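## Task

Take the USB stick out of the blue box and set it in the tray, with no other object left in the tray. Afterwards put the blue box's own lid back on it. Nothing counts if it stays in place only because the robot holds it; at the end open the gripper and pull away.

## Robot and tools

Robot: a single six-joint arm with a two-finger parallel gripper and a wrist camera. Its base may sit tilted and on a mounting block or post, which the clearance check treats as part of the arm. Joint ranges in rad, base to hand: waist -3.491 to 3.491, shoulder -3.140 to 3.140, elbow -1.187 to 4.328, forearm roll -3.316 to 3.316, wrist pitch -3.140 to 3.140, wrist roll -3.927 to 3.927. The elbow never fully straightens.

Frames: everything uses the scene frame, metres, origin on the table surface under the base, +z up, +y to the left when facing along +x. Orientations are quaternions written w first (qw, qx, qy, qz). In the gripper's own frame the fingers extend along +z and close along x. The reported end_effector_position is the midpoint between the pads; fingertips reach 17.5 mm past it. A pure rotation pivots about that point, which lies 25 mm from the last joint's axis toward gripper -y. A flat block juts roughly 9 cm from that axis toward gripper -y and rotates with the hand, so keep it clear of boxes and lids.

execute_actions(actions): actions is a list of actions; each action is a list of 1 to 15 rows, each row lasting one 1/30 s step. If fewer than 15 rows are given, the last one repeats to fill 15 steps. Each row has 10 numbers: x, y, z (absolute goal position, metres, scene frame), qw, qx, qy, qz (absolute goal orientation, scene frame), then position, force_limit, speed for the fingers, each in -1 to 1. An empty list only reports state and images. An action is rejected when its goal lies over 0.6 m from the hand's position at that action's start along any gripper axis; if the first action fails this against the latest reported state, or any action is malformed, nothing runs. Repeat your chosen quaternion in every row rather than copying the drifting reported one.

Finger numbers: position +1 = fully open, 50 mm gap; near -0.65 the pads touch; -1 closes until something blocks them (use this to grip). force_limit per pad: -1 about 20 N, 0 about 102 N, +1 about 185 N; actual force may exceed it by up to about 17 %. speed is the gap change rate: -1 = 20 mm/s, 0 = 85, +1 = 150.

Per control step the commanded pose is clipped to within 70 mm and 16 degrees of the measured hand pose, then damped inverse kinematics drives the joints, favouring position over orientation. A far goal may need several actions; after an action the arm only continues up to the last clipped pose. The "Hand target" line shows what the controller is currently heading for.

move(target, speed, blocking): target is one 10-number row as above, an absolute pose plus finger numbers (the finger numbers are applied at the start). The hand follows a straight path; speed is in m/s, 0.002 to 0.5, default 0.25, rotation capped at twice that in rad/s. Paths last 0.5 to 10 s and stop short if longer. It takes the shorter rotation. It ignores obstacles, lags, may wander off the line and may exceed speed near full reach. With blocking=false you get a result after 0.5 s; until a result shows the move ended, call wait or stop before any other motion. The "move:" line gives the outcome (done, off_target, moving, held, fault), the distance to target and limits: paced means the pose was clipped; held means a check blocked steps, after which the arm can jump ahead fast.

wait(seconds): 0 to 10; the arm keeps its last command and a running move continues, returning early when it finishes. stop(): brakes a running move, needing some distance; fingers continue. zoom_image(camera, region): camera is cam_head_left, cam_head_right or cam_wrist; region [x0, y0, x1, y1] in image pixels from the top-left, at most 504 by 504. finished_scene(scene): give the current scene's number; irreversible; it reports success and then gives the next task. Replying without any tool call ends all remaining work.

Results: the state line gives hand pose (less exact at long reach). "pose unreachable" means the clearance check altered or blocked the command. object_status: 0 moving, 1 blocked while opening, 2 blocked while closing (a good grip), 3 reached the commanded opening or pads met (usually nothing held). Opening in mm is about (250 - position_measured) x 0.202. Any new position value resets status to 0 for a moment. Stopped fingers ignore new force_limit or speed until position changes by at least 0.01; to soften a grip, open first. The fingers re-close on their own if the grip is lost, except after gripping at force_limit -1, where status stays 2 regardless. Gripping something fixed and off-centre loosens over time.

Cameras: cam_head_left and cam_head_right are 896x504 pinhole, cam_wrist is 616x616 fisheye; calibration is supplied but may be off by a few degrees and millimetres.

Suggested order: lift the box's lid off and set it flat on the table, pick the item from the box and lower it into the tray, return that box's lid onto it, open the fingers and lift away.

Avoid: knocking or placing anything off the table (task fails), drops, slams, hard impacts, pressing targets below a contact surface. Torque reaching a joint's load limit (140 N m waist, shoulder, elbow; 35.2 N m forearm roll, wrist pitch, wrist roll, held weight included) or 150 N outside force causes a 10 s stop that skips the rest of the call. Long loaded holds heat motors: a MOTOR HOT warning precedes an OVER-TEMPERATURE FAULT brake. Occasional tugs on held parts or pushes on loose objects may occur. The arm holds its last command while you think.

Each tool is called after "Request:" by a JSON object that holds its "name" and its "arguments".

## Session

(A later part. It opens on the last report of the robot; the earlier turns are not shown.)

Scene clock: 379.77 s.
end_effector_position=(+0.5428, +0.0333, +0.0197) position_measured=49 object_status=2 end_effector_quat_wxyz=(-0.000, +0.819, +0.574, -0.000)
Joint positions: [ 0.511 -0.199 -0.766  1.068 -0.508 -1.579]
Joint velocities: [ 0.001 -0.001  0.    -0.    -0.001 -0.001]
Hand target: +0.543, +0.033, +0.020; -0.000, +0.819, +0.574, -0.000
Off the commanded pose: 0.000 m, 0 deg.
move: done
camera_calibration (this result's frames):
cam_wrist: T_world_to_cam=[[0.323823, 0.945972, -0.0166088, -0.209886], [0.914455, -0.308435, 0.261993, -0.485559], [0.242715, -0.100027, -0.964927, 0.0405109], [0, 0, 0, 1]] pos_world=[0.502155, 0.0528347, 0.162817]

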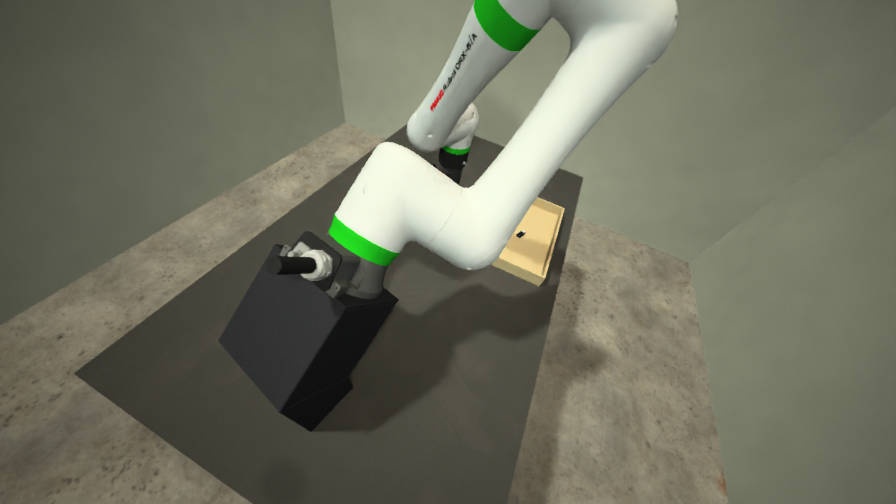

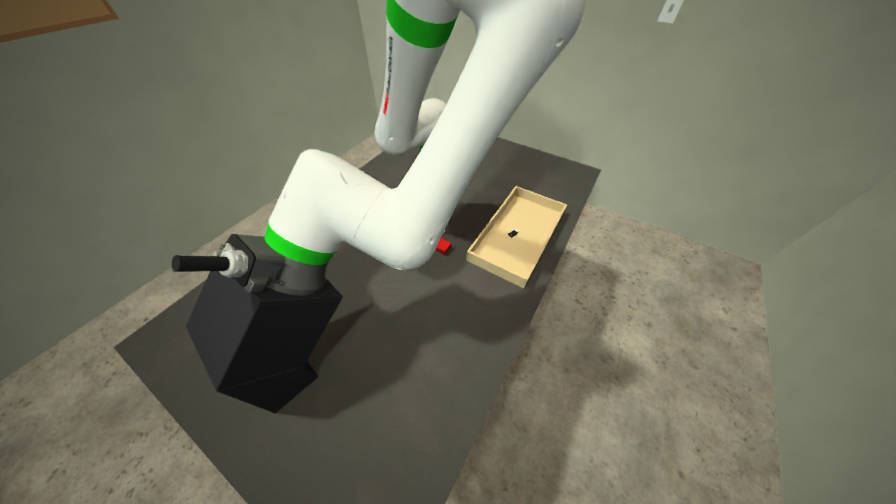

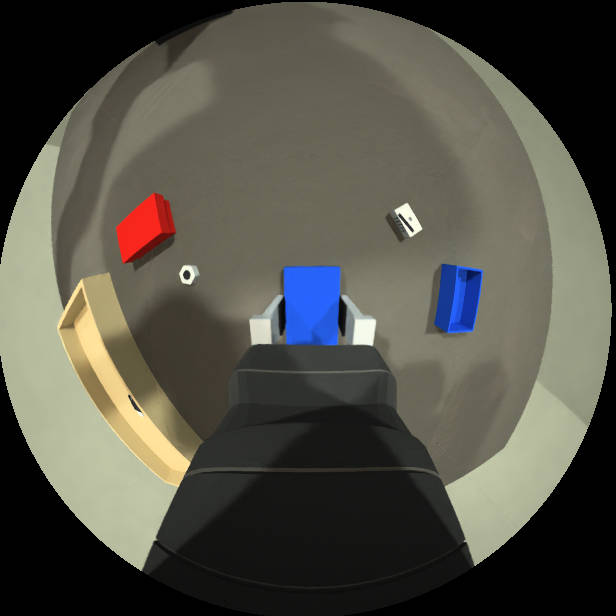

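Request:
{"name": "move", "arguments": {"target": [0.5429, 0.0333, 0.06, 0, 0.8192, 0.5736, 0, -1, -0.5, -0.4], "speed": 0.05}}

Request:
{"name": "move", "arguments": {"target": [0.5875, 0.1673, 0.048, 0, 0.8192, 0.5736, 0, -1, -0.5, -0.4], "speed": 0.1}}

Request:
{"name": "zoom_image", "arguments": {"camera": "cam_wrist", "region": [270, 240, 354, 300]}}

Scene clock: 395.03 s.
end_effector_position=(+0.5430, +0.0332, +0.0599) position_measured=49 object_status=2 end_effector_quat_wxyz=(+0.000, +0.819, +0.574, +0.000)
Joint positions: [ 0.604 -0.295 -0.761  0.956 -0.63  -1.5  ]
Joint velocities: [ 0.001 -0.001 -0.     0.    -0.001  0.002]
Hand target: +0.543, +0.033, +0.060; +0.000, +0.819, +0.574, +0.000
Off the commanded pose: 0.000 m, 0 deg.
move: done
camera_calibration (this result's frames):
cam_wrist: T_world_to_cam=[[0.32367, 0.946022, -0.0167475, -0.209088], [0.914431, -0.308218, 0.26233, -0.496305], [0.243008, -0.100223, -0.964833, 0.079099], [0, 0, 0, 1]] pos_world=[0.50229, 0.052759, 0.203011]

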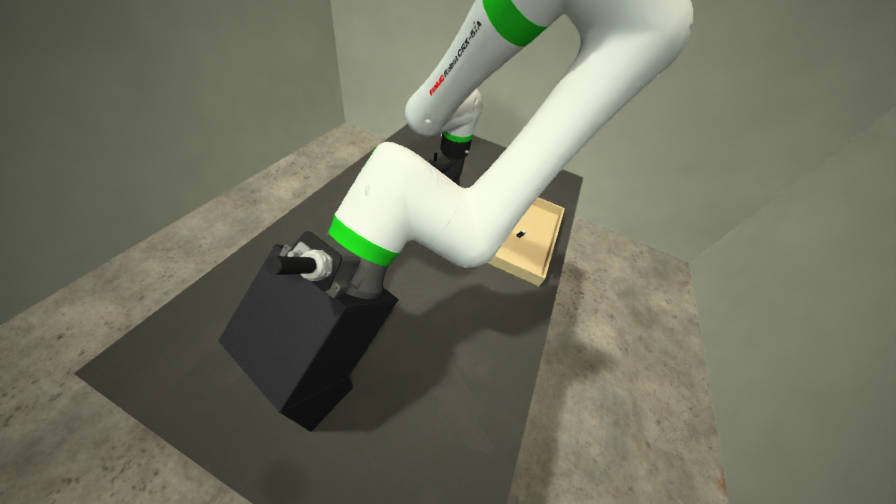

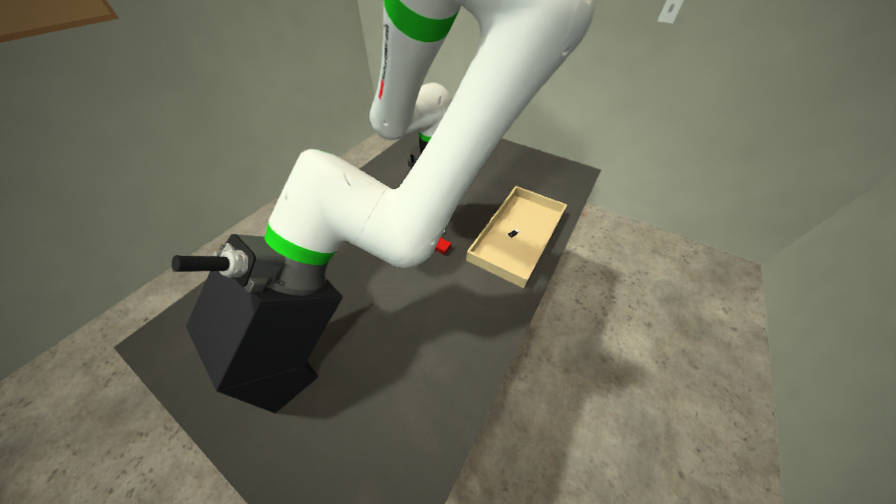

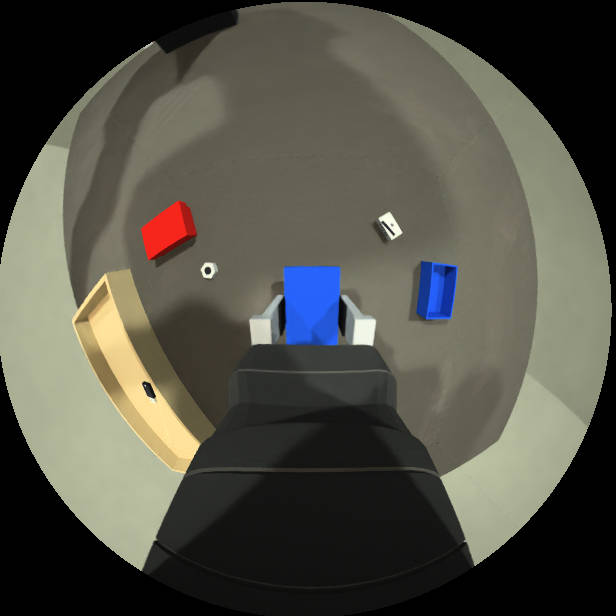

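Scene clock: 396.77 s.
end_effector_position=(+0.5873, +0.1672, +0.0482) position_measured=49 object_status=2 end_effector_quat_wxyz=(+0.000, +0.819, +0.574, -0.000)
Joint positions: [ 0.815 -0.042 -0.551  1.022 -0.764 -1.715]
Joint velocities: [-0.001  0.001  0.    -0.001  0.001 -0.   ]
Hand target: +0.587, +0.167, +0.048; +0.000, +0.819, +0.574, -0.000
Off the commanded pose: 0.000 m, 0 deg.
move: done
camera_calibration (this result's frames):
cam_wrist: T_world_to_cam=[[0.323536, 0.946065, -0.0168673, -0.350326], [0.914501, -0.308066, 0.262265, -0.492449], [0.242924, -0.100277, -0.964848, 0.0705775], [0, 0, 0, 1]] pos_world=[0.546544, 0.186802, 0.19134]

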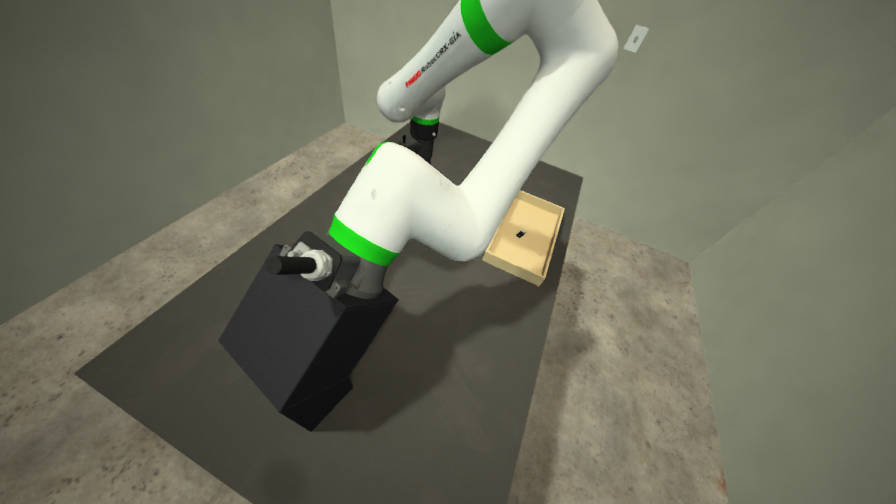

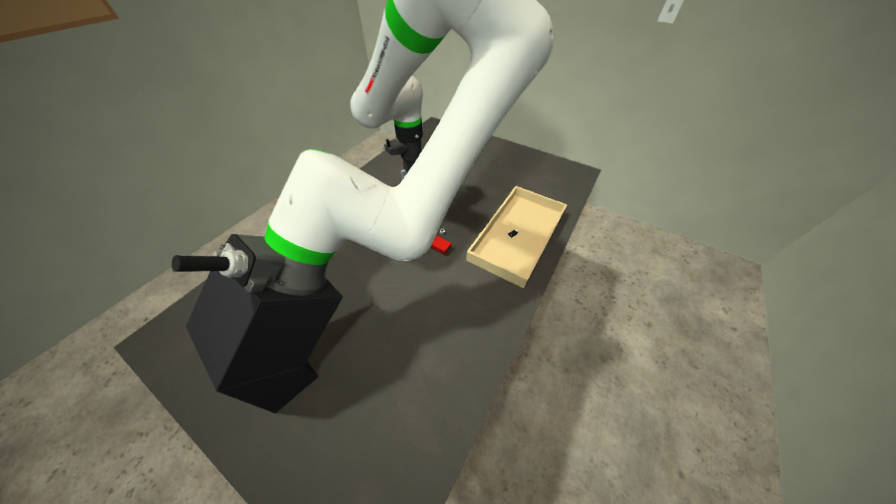

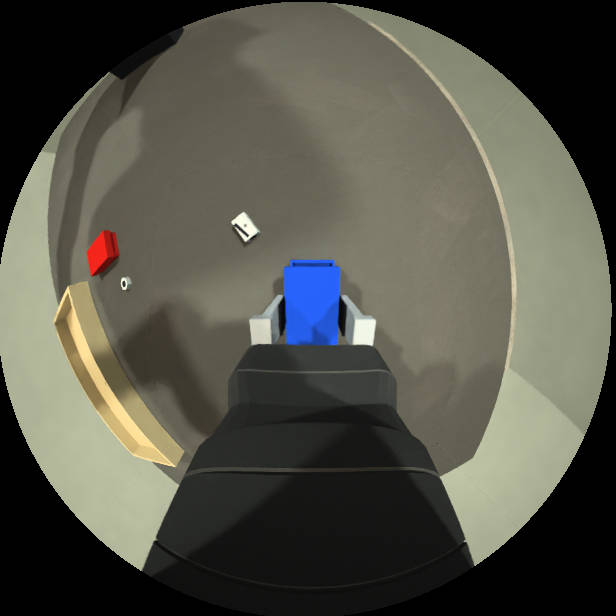

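Region (270, 240, 354, 300) of cam_wrist's 616x616 image, scaled by 6.000, with more detail than that image has; it fills the top 360 rows of this view, and the rest is white.

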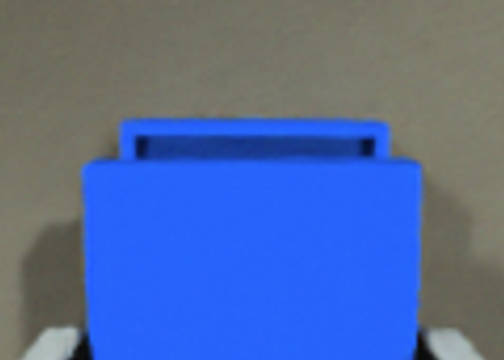

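Request:
{"name": "zoom_image", "arguments": {"camera": "cam_wrist", "region": [280, 254, 344, 274]}}

Region (280, 254, 344, 274) of cam_wrist's 616x616 image, scaled by 7.875, with more detail than that image has; it fills the top 158 rows of this view, and the rest is white.

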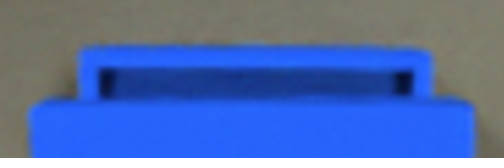

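Request:
{"name": "move", "arguments": {"target": [0.5840, 0.1686, 0.0455, 0, 0.8251, 0.5650, 0, -1, -0.5, -0.4], "speed": 0.01}}

Request:
{"name": "zoom_image", "arguments": {"camera": "cam_wrist", "region": [280, 254, 344, 274]}}

Scene clock: 427.57 s.
end_effector_position=(+0.5840, +0.1686, +0.0455) position_measured=49 object_status=2 end_effector_quat_wxyz=(-0.000, +0.825, +0.565, -0.000)
Joint positions: [ 0.813 -0.039 -0.56   1.032 -0.756 -1.75 ]
Joint velocities: [ 0.001 -0.001 -0.     0.     0.     0.   ]
Hand target: +0.584, +0.169, +0.046; -0.000, +0.825, +0.565, -0.000
Off the commanded pose: 0.000 m, 0 deg.
move: done
camera_calibration (this result's frames):
cam_wrist: T_world_to_cam=[[0.343514, 0.939001, -0.016586, -0.361088], [0.907803, -0.327473, 0.26202, -0.481117], [0.240606, -0.105065, -0.96492, 0.0710557], [0, 0, 0, 1]] pos_world=[0.543702, 0.188974, 0.188636]

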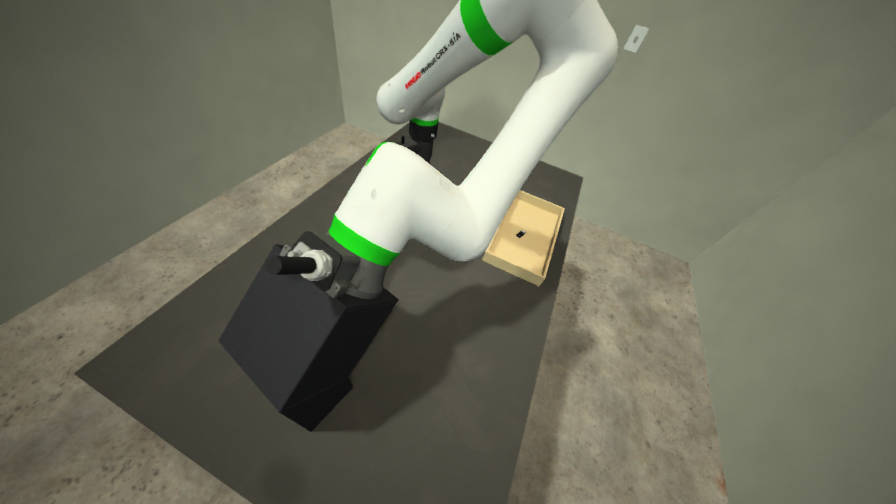

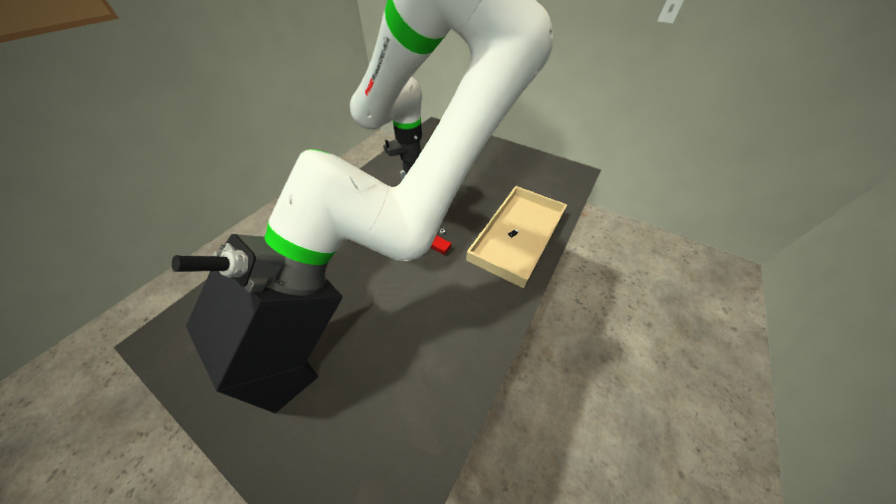

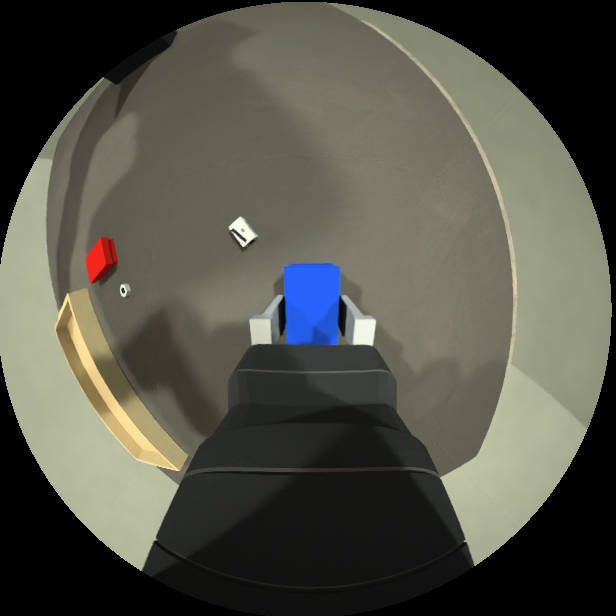

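Region (280, 254, 344, 274) of cam_wrist's 616x616 image, scaled by 7.875, with more detail than that image has; it fills the top 158 rows of this view, and the rest is white.

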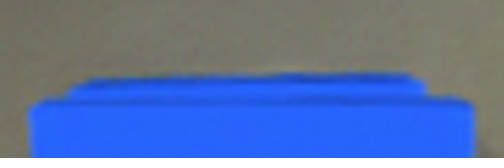

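Request:
{"name": "move", "arguments": {"target": [0.5809, 0.1697, 0.0455, 0, 0.8231, 0.5678, 0, -1, -0.5, -0.4], "speed": 0.01}}

Request:
{"name": "move", "arguments": {"target": [0.5809, 0.1697, 0.041, 0, 0.8231, 0.5678, 0, -1, -0.5, -0.4], "speed": 0.005}}

Request:
{"name": "zoom_image", "arguments": {"camera": "cam_wrist", "region": [250, 240, 370, 350]}}

Scene clock: 437.80 s.
end_effector_position=(+0.5809, +0.1697, +0.0455) position_measured=49 object_status=2 end_effector_quat_wxyz=(+0.000, +0.823, +0.568, -0.000)
Joint positions: [ 0.817 -0.041 -0.568  1.038 -0.755 -1.753]
Joint velocities: [ 0.001 -0.    -0.    -0.001  0.001  0.002]
Hand target: +0.581, +0.170, +0.046; -0.000, +0.823, +0.568, -0.000
Off the commanded pose: 0.000 m, 0 deg.
move: done
camera_calibration (this result's frames):
cam_wrist: T_world_to_cam=[[0.337043, 0.941343, -0.0165892, -0.357693], [0.91003, -0.321214, 0.262043, -0.480312], [0.241343, -0.103416, -0.964914, 0.0712019], [0, 0, 0, 1]] pos_world=[0.540472, 0.189792, 0.188632]

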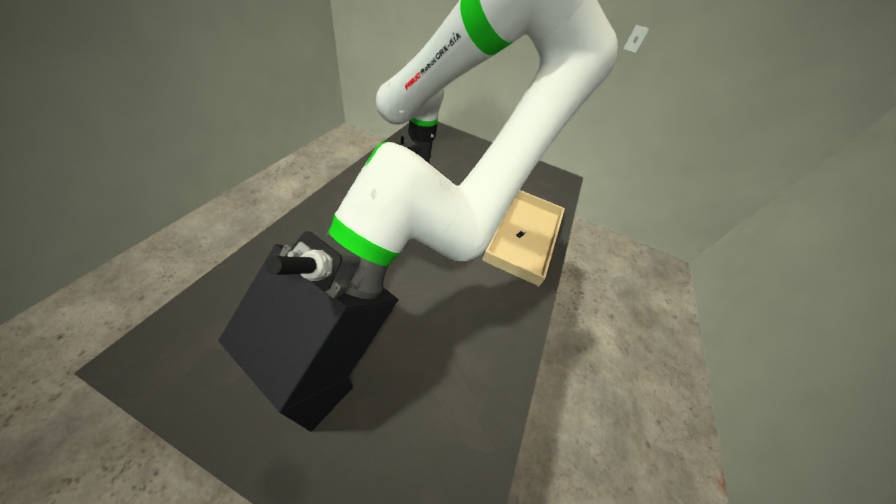

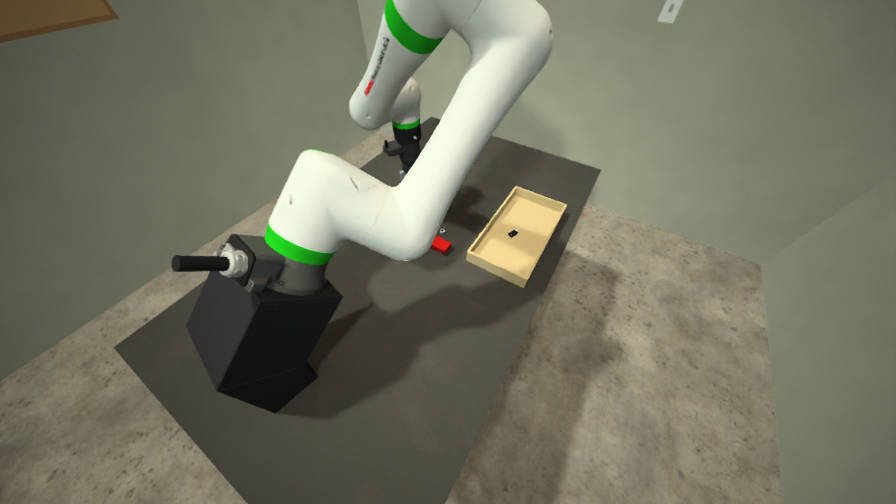

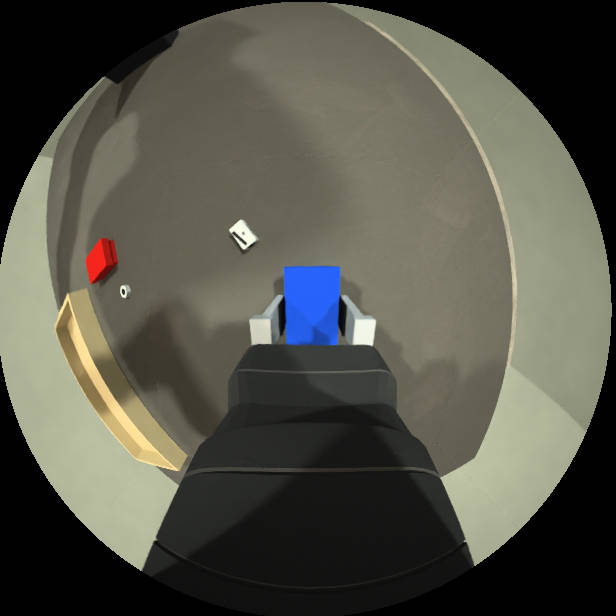

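Scene clock: 438.93 s.
end_effector_position=(+0.5809, +0.1697, +0.0410) position_measured=49 object_status=2 end_effector_quat_wxyz=(-0.000, +0.823, +0.568, -0.000)
Joint positions: [ 0.808 -0.032 -0.568  1.046 -0.744 -1.758]
Joint velocities: [ 0.001 -0.001 -0.    -0.    -0.    -0.   ]
Hand target: +0.581, +0.170, +0.041; -0.000, +0.823, +0.568, -0.000
Off the commanded pose: 0.000 m, 0 deg.
move: done
camera_calibration (this result's frames):
cam_wrist: T_world_to_cam=[[0.337059, 0.941338, -0.0165722, -0.357794], [0.910029, -0.321236, 0.262019, -0.479115], [0.241325, -0.103397, -0.96492, 0.0668737], [0, 0, 0, 1]] pos_world=[0.540468, 0.18981, 0.184136]

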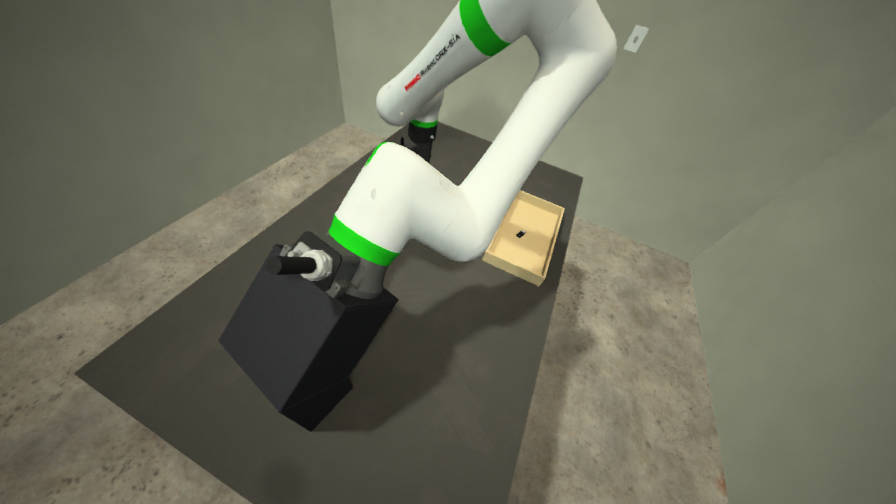

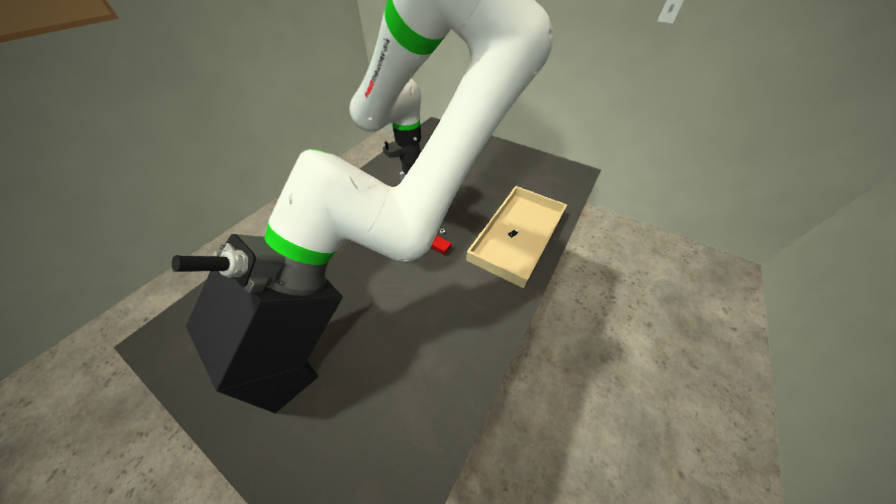

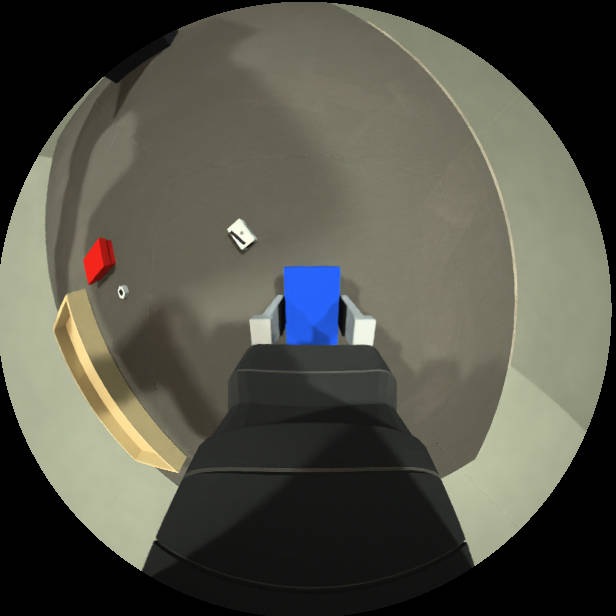

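Region (250, 240, 370, 350) of cam_wrist's 616x616 image, scaled by 4.200, with more detail than that image has; it fills the top 462 rows of this view, and the rest is white.

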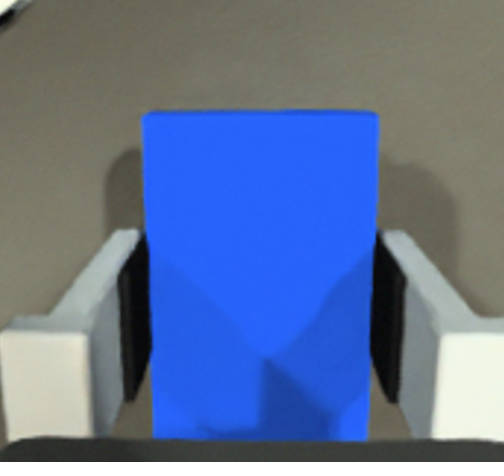

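Request:
{"name": "execute_actions", "arguments": {"actions": []}}

Scene clock: 449.53 s.
end_effector_position=(+0.5809, +0.1697, +0.0410) position_measured=49 object_status=2 end_effector_quat_wxyz=(-0.000, +0.823, +0.568, -0.000)
Joint positions: [ 0.808 -0.032 -0.568  1.046 -0.744 -1.758]
Joint velocities: [-0.001 -0.001  0.     0.     0.     0.001]
Hand target: +0.581, +0.170, +0.041; -0.000, +0.823, +0.568, -0.000
Off the commanded pose: 0.000 m, 0 deg.
camera_calibration (this result's frames):
cam_wrist: T_world_to_cam=[[0.337057, 0.941338, -0.0165753, -0.357792], [0.910031, -0.321234, 0.262017, -0.479114], [0.241322, -0.103399, -0.964921, 0.066874], [0, 0, 0, 1]] pos_world=[0.540467, 0.18981, 0.184134]

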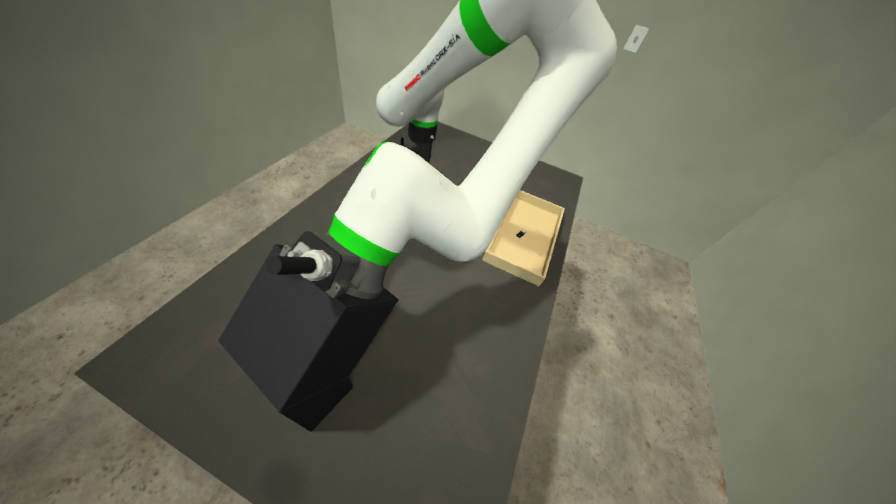

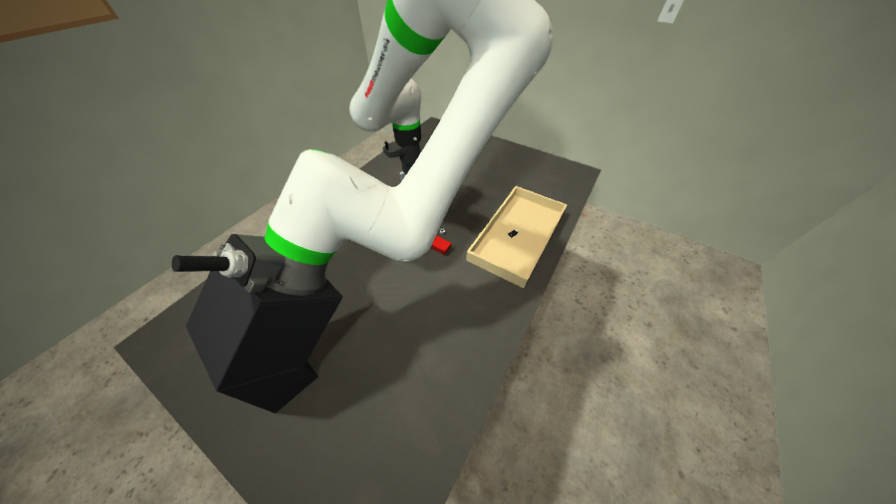

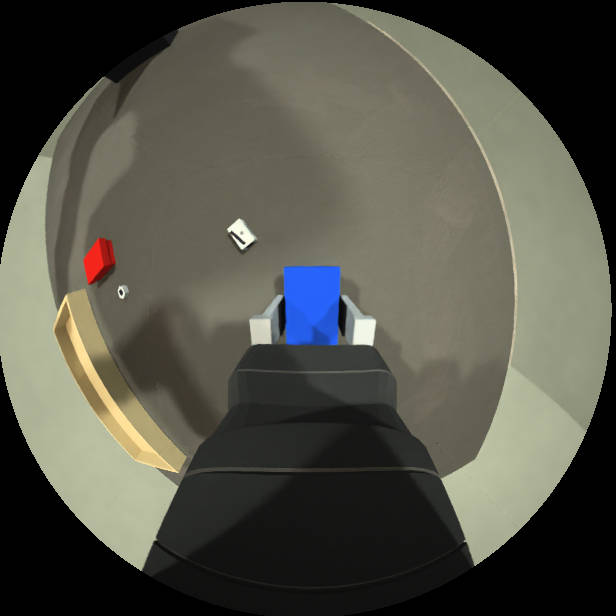

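Request:
{"name": "move", "arguments": {"target": [0.5809, 0.1697, 0.037, 0, 0.8231, 0.5678, 0, -1, -0.5, -0.4], "speed": 0.005}}

Request:
{"name": "zoom_image", "arguments": {"camera": "cam_wrist", "region": [250, 240, 370, 350]}}

Scene clock: 452.67 s.
end_effector_position=(+0.5809, +0.1697, +0.0370) position_measured=49 object_status=2 end_effector_quat_wxyz=(-0.000, +0.823, +0.568, -0.000)
Joint positions: [ 0.8   -0.025 -0.568  1.053 -0.735 -1.763]
Joint velocities: [-0.     0.001  0.    -0.    -0.001 -0.001]
Hand target: +0.581, +0.170, +0.037; -0.000, +0.823, +0.568, -0.000
Off the commanded pose: 0.000 m, 0 deg.
move: done
camera_calibration (this result's frames):
cam_wrist: T_world_to_cam=[[0.337058, 0.941338, -0.016573, -0.357859], [0.910029, -0.321234, 0.262023, -0.478069], [0.241328, -0.103399, -0.964919, 0.0630115], [0, 0, 0, 1]] pos_world=[0.540469, 0.18981, 0.180135]

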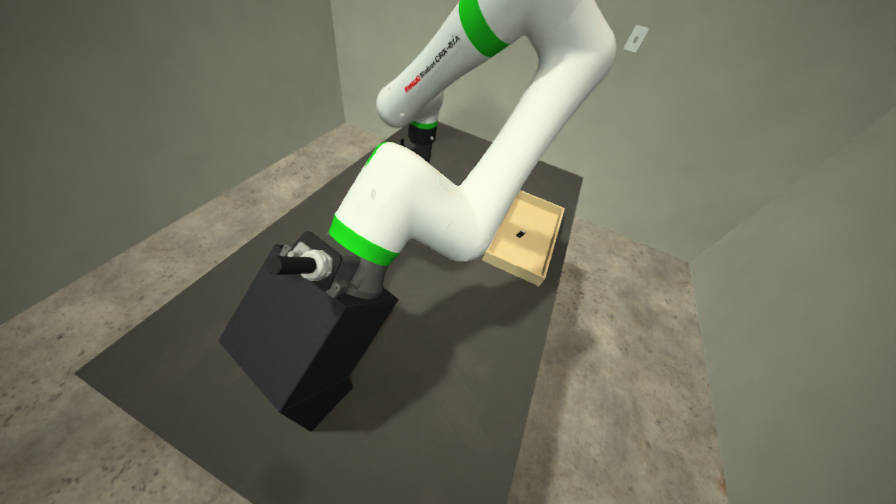

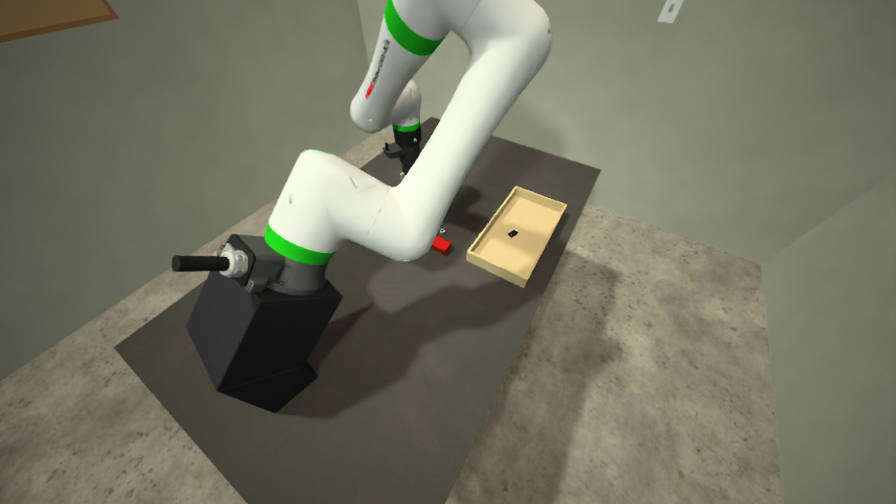

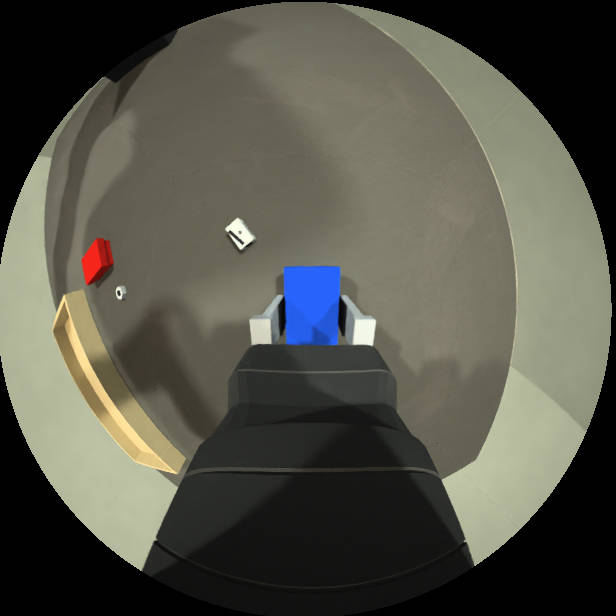

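Region (250, 240, 370, 350) of cam_wrist's 616x616 image, scaled by 4.200, with more detail than that image has; it fills the top 462 rows of this view, and the rest is white.

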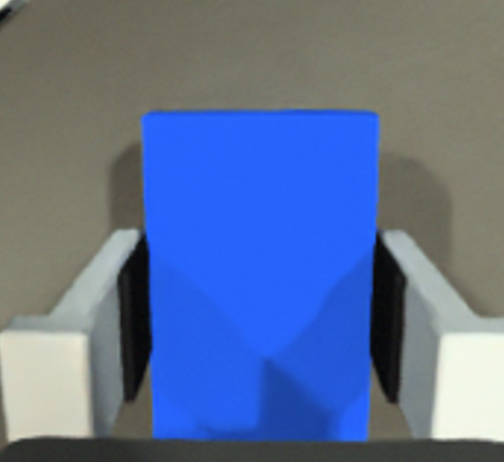

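Request:
{"name": "move", "arguments": {"target": [0.5809, 0.1697, 0.034, 0, 0.8231, 0.5678, 0, -1, -0.5, -0.4], "speed": 0.005}}

Request:
{"name": "zoom_image", "arguments": {"camera": "cam_wrist", "region": [250, 240, 370, 350]}}

Scene clock: 456.17 s.
end_effector_position=(+0.5809, +0.1697, +0.0340) position_measured=49 object_status=2 end_effector_quat_wxyz=(-0.000, +0.823, +0.568, -0.000)
Joint positions: [ 0.795 -0.019 -0.568  1.059 -0.728 -1.766]
Joint velocities: [ 0.    -0.     0.     0.     0.001  0.001]
Hand target: +0.581, +0.170, +0.034; -0.000, +0.823, +0.568, -0.000
Off the commanded pose: 0.000 m, 0 deg.
move: done
camera_calibration (this result's frames):
cam_wrist: T_world_to_cam=[[0.337048, 0.941341, -0.0165817, -0.357899], [0.910033, -0.321222, 0.262023, -0.477283], [0.241327, -0.103404, -0.964919, 0.0601154], [0, 0, 0, 1]] pos_world=[0.540465, 0.189807, 0.177131]

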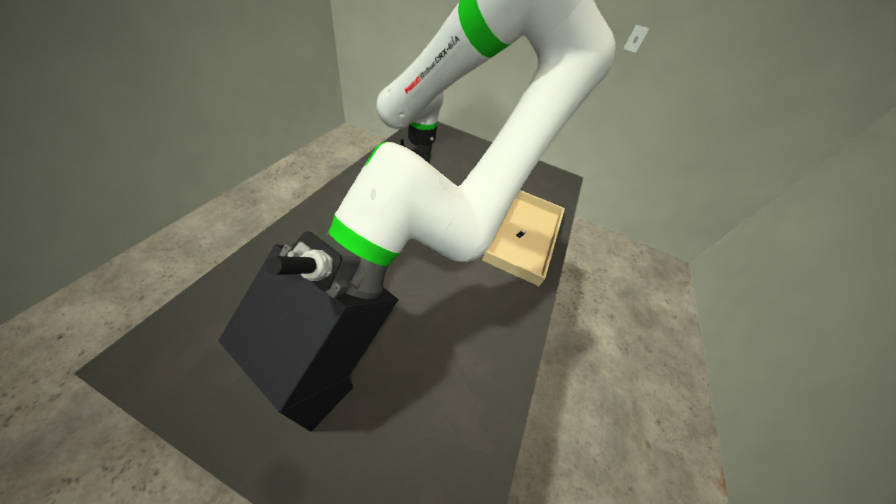

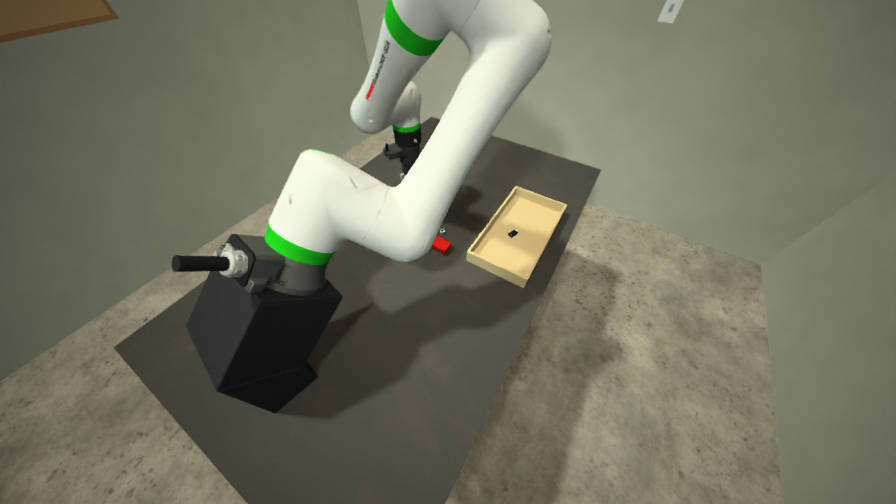

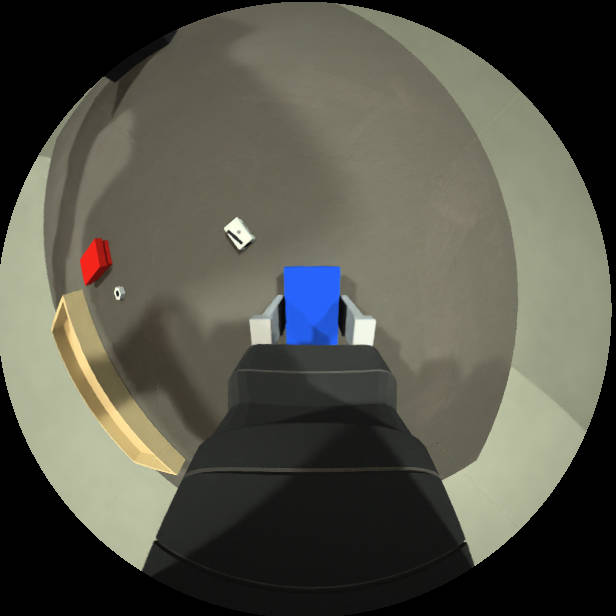

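Region (250, 240, 370, 350) of cam_wrist's 616x616 image, scaled by 4.200, with more detail than that image has; it fills the top 462 rows of this view, and the rest is white.

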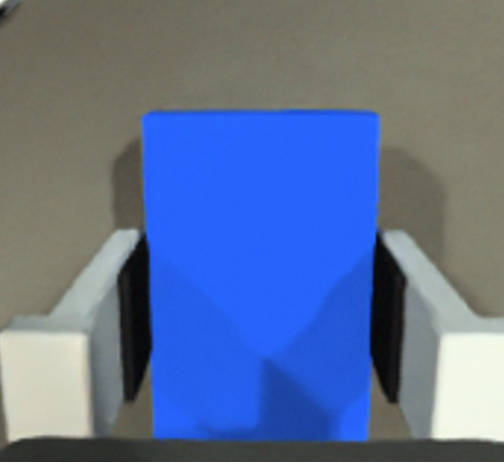

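Request:
{"name": "move", "arguments": {"target": [0.5809, 0.1697, 0.0325, 0, 0.8231, 0.5678, 0, -1, -0.5, -0.4], "speed": 0.004}}

Request:
{"name": "zoom_image", "arguments": {"camera": "cam_wrist", "region": [250, 240, 370, 350]}}

Scene clock: 461.07 s.
end_effector_position=(+0.5809, +0.1697, +0.0325) position_measured=49 object_status=2 end_effector_quat_wxyz=(-0.000, +0.823, +0.568, -0.000)
Joint positions: [ 0.792 -0.017 -0.568  1.062 -0.724 -1.768]
Joint velocities: [ 0.001  0.    -0.     0.    -0.001 -0.   ]
Hand target: +0.581, +0.170, +0.033; -0.000, +0.823, +0.568, -0.000
Off the commanded pose: 0.000 m, 0 deg.
move: done
camera_calibration (this result's frames):
cam_wrist: T_world_to_cam=[[0.337031, 0.941347, -0.0165985, -0.357905], [0.910041, -0.321202, 0.26202, -0.476888], [0.24132, -0.103414, -0.96492, 0.058668], [0, 0, 0, 1]] pos_world=[0.540455, 0.189802, 0.175623]

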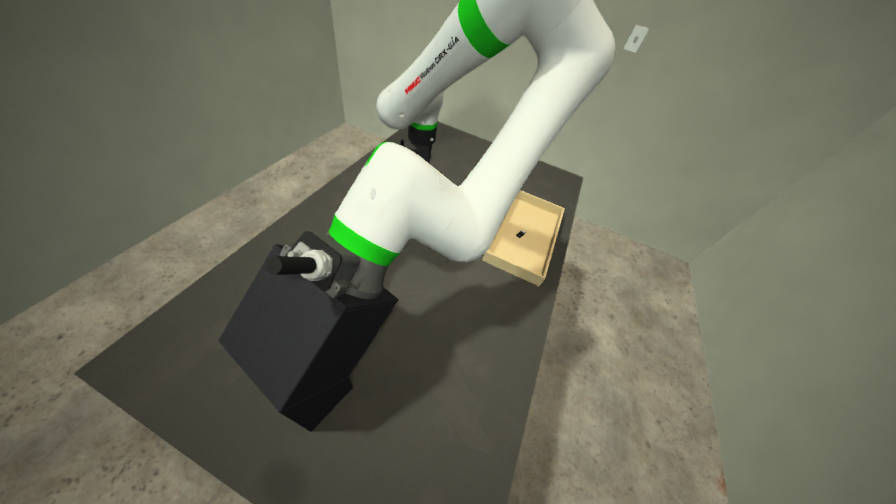

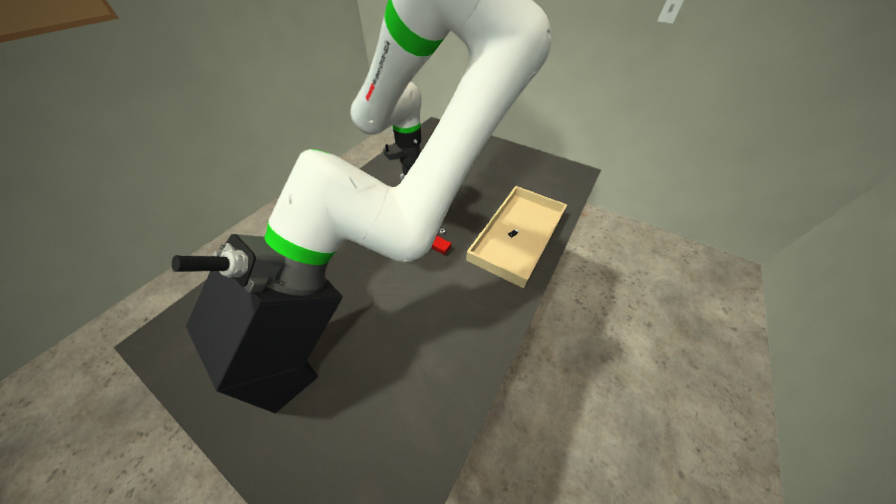

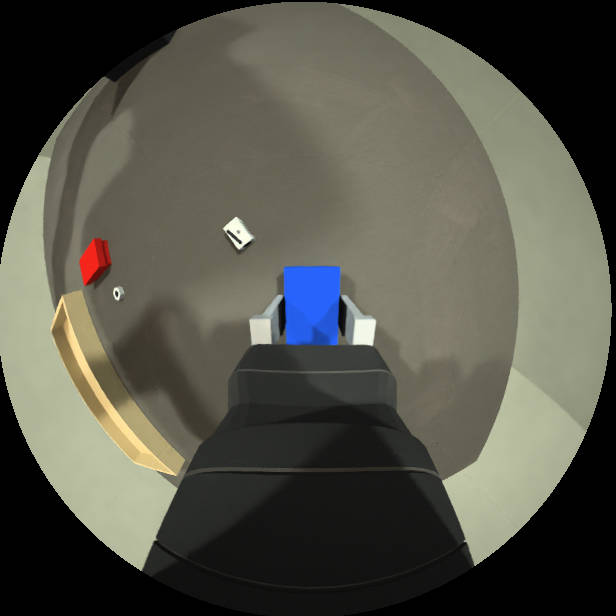

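Region (250, 240, 370, 350) of cam_wrist's 616x616 image, scaled by 4.200, with more detail than that image has; it fills the top 462 rows of this view, and the rest is white.

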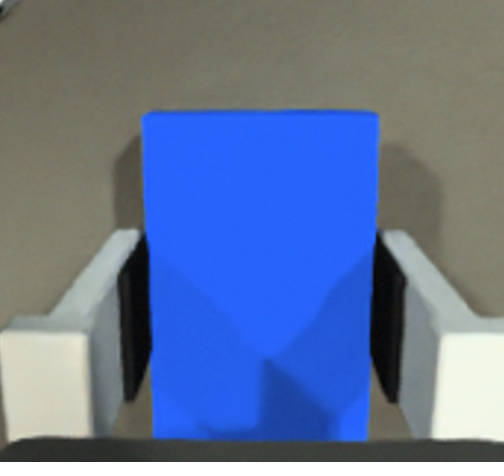

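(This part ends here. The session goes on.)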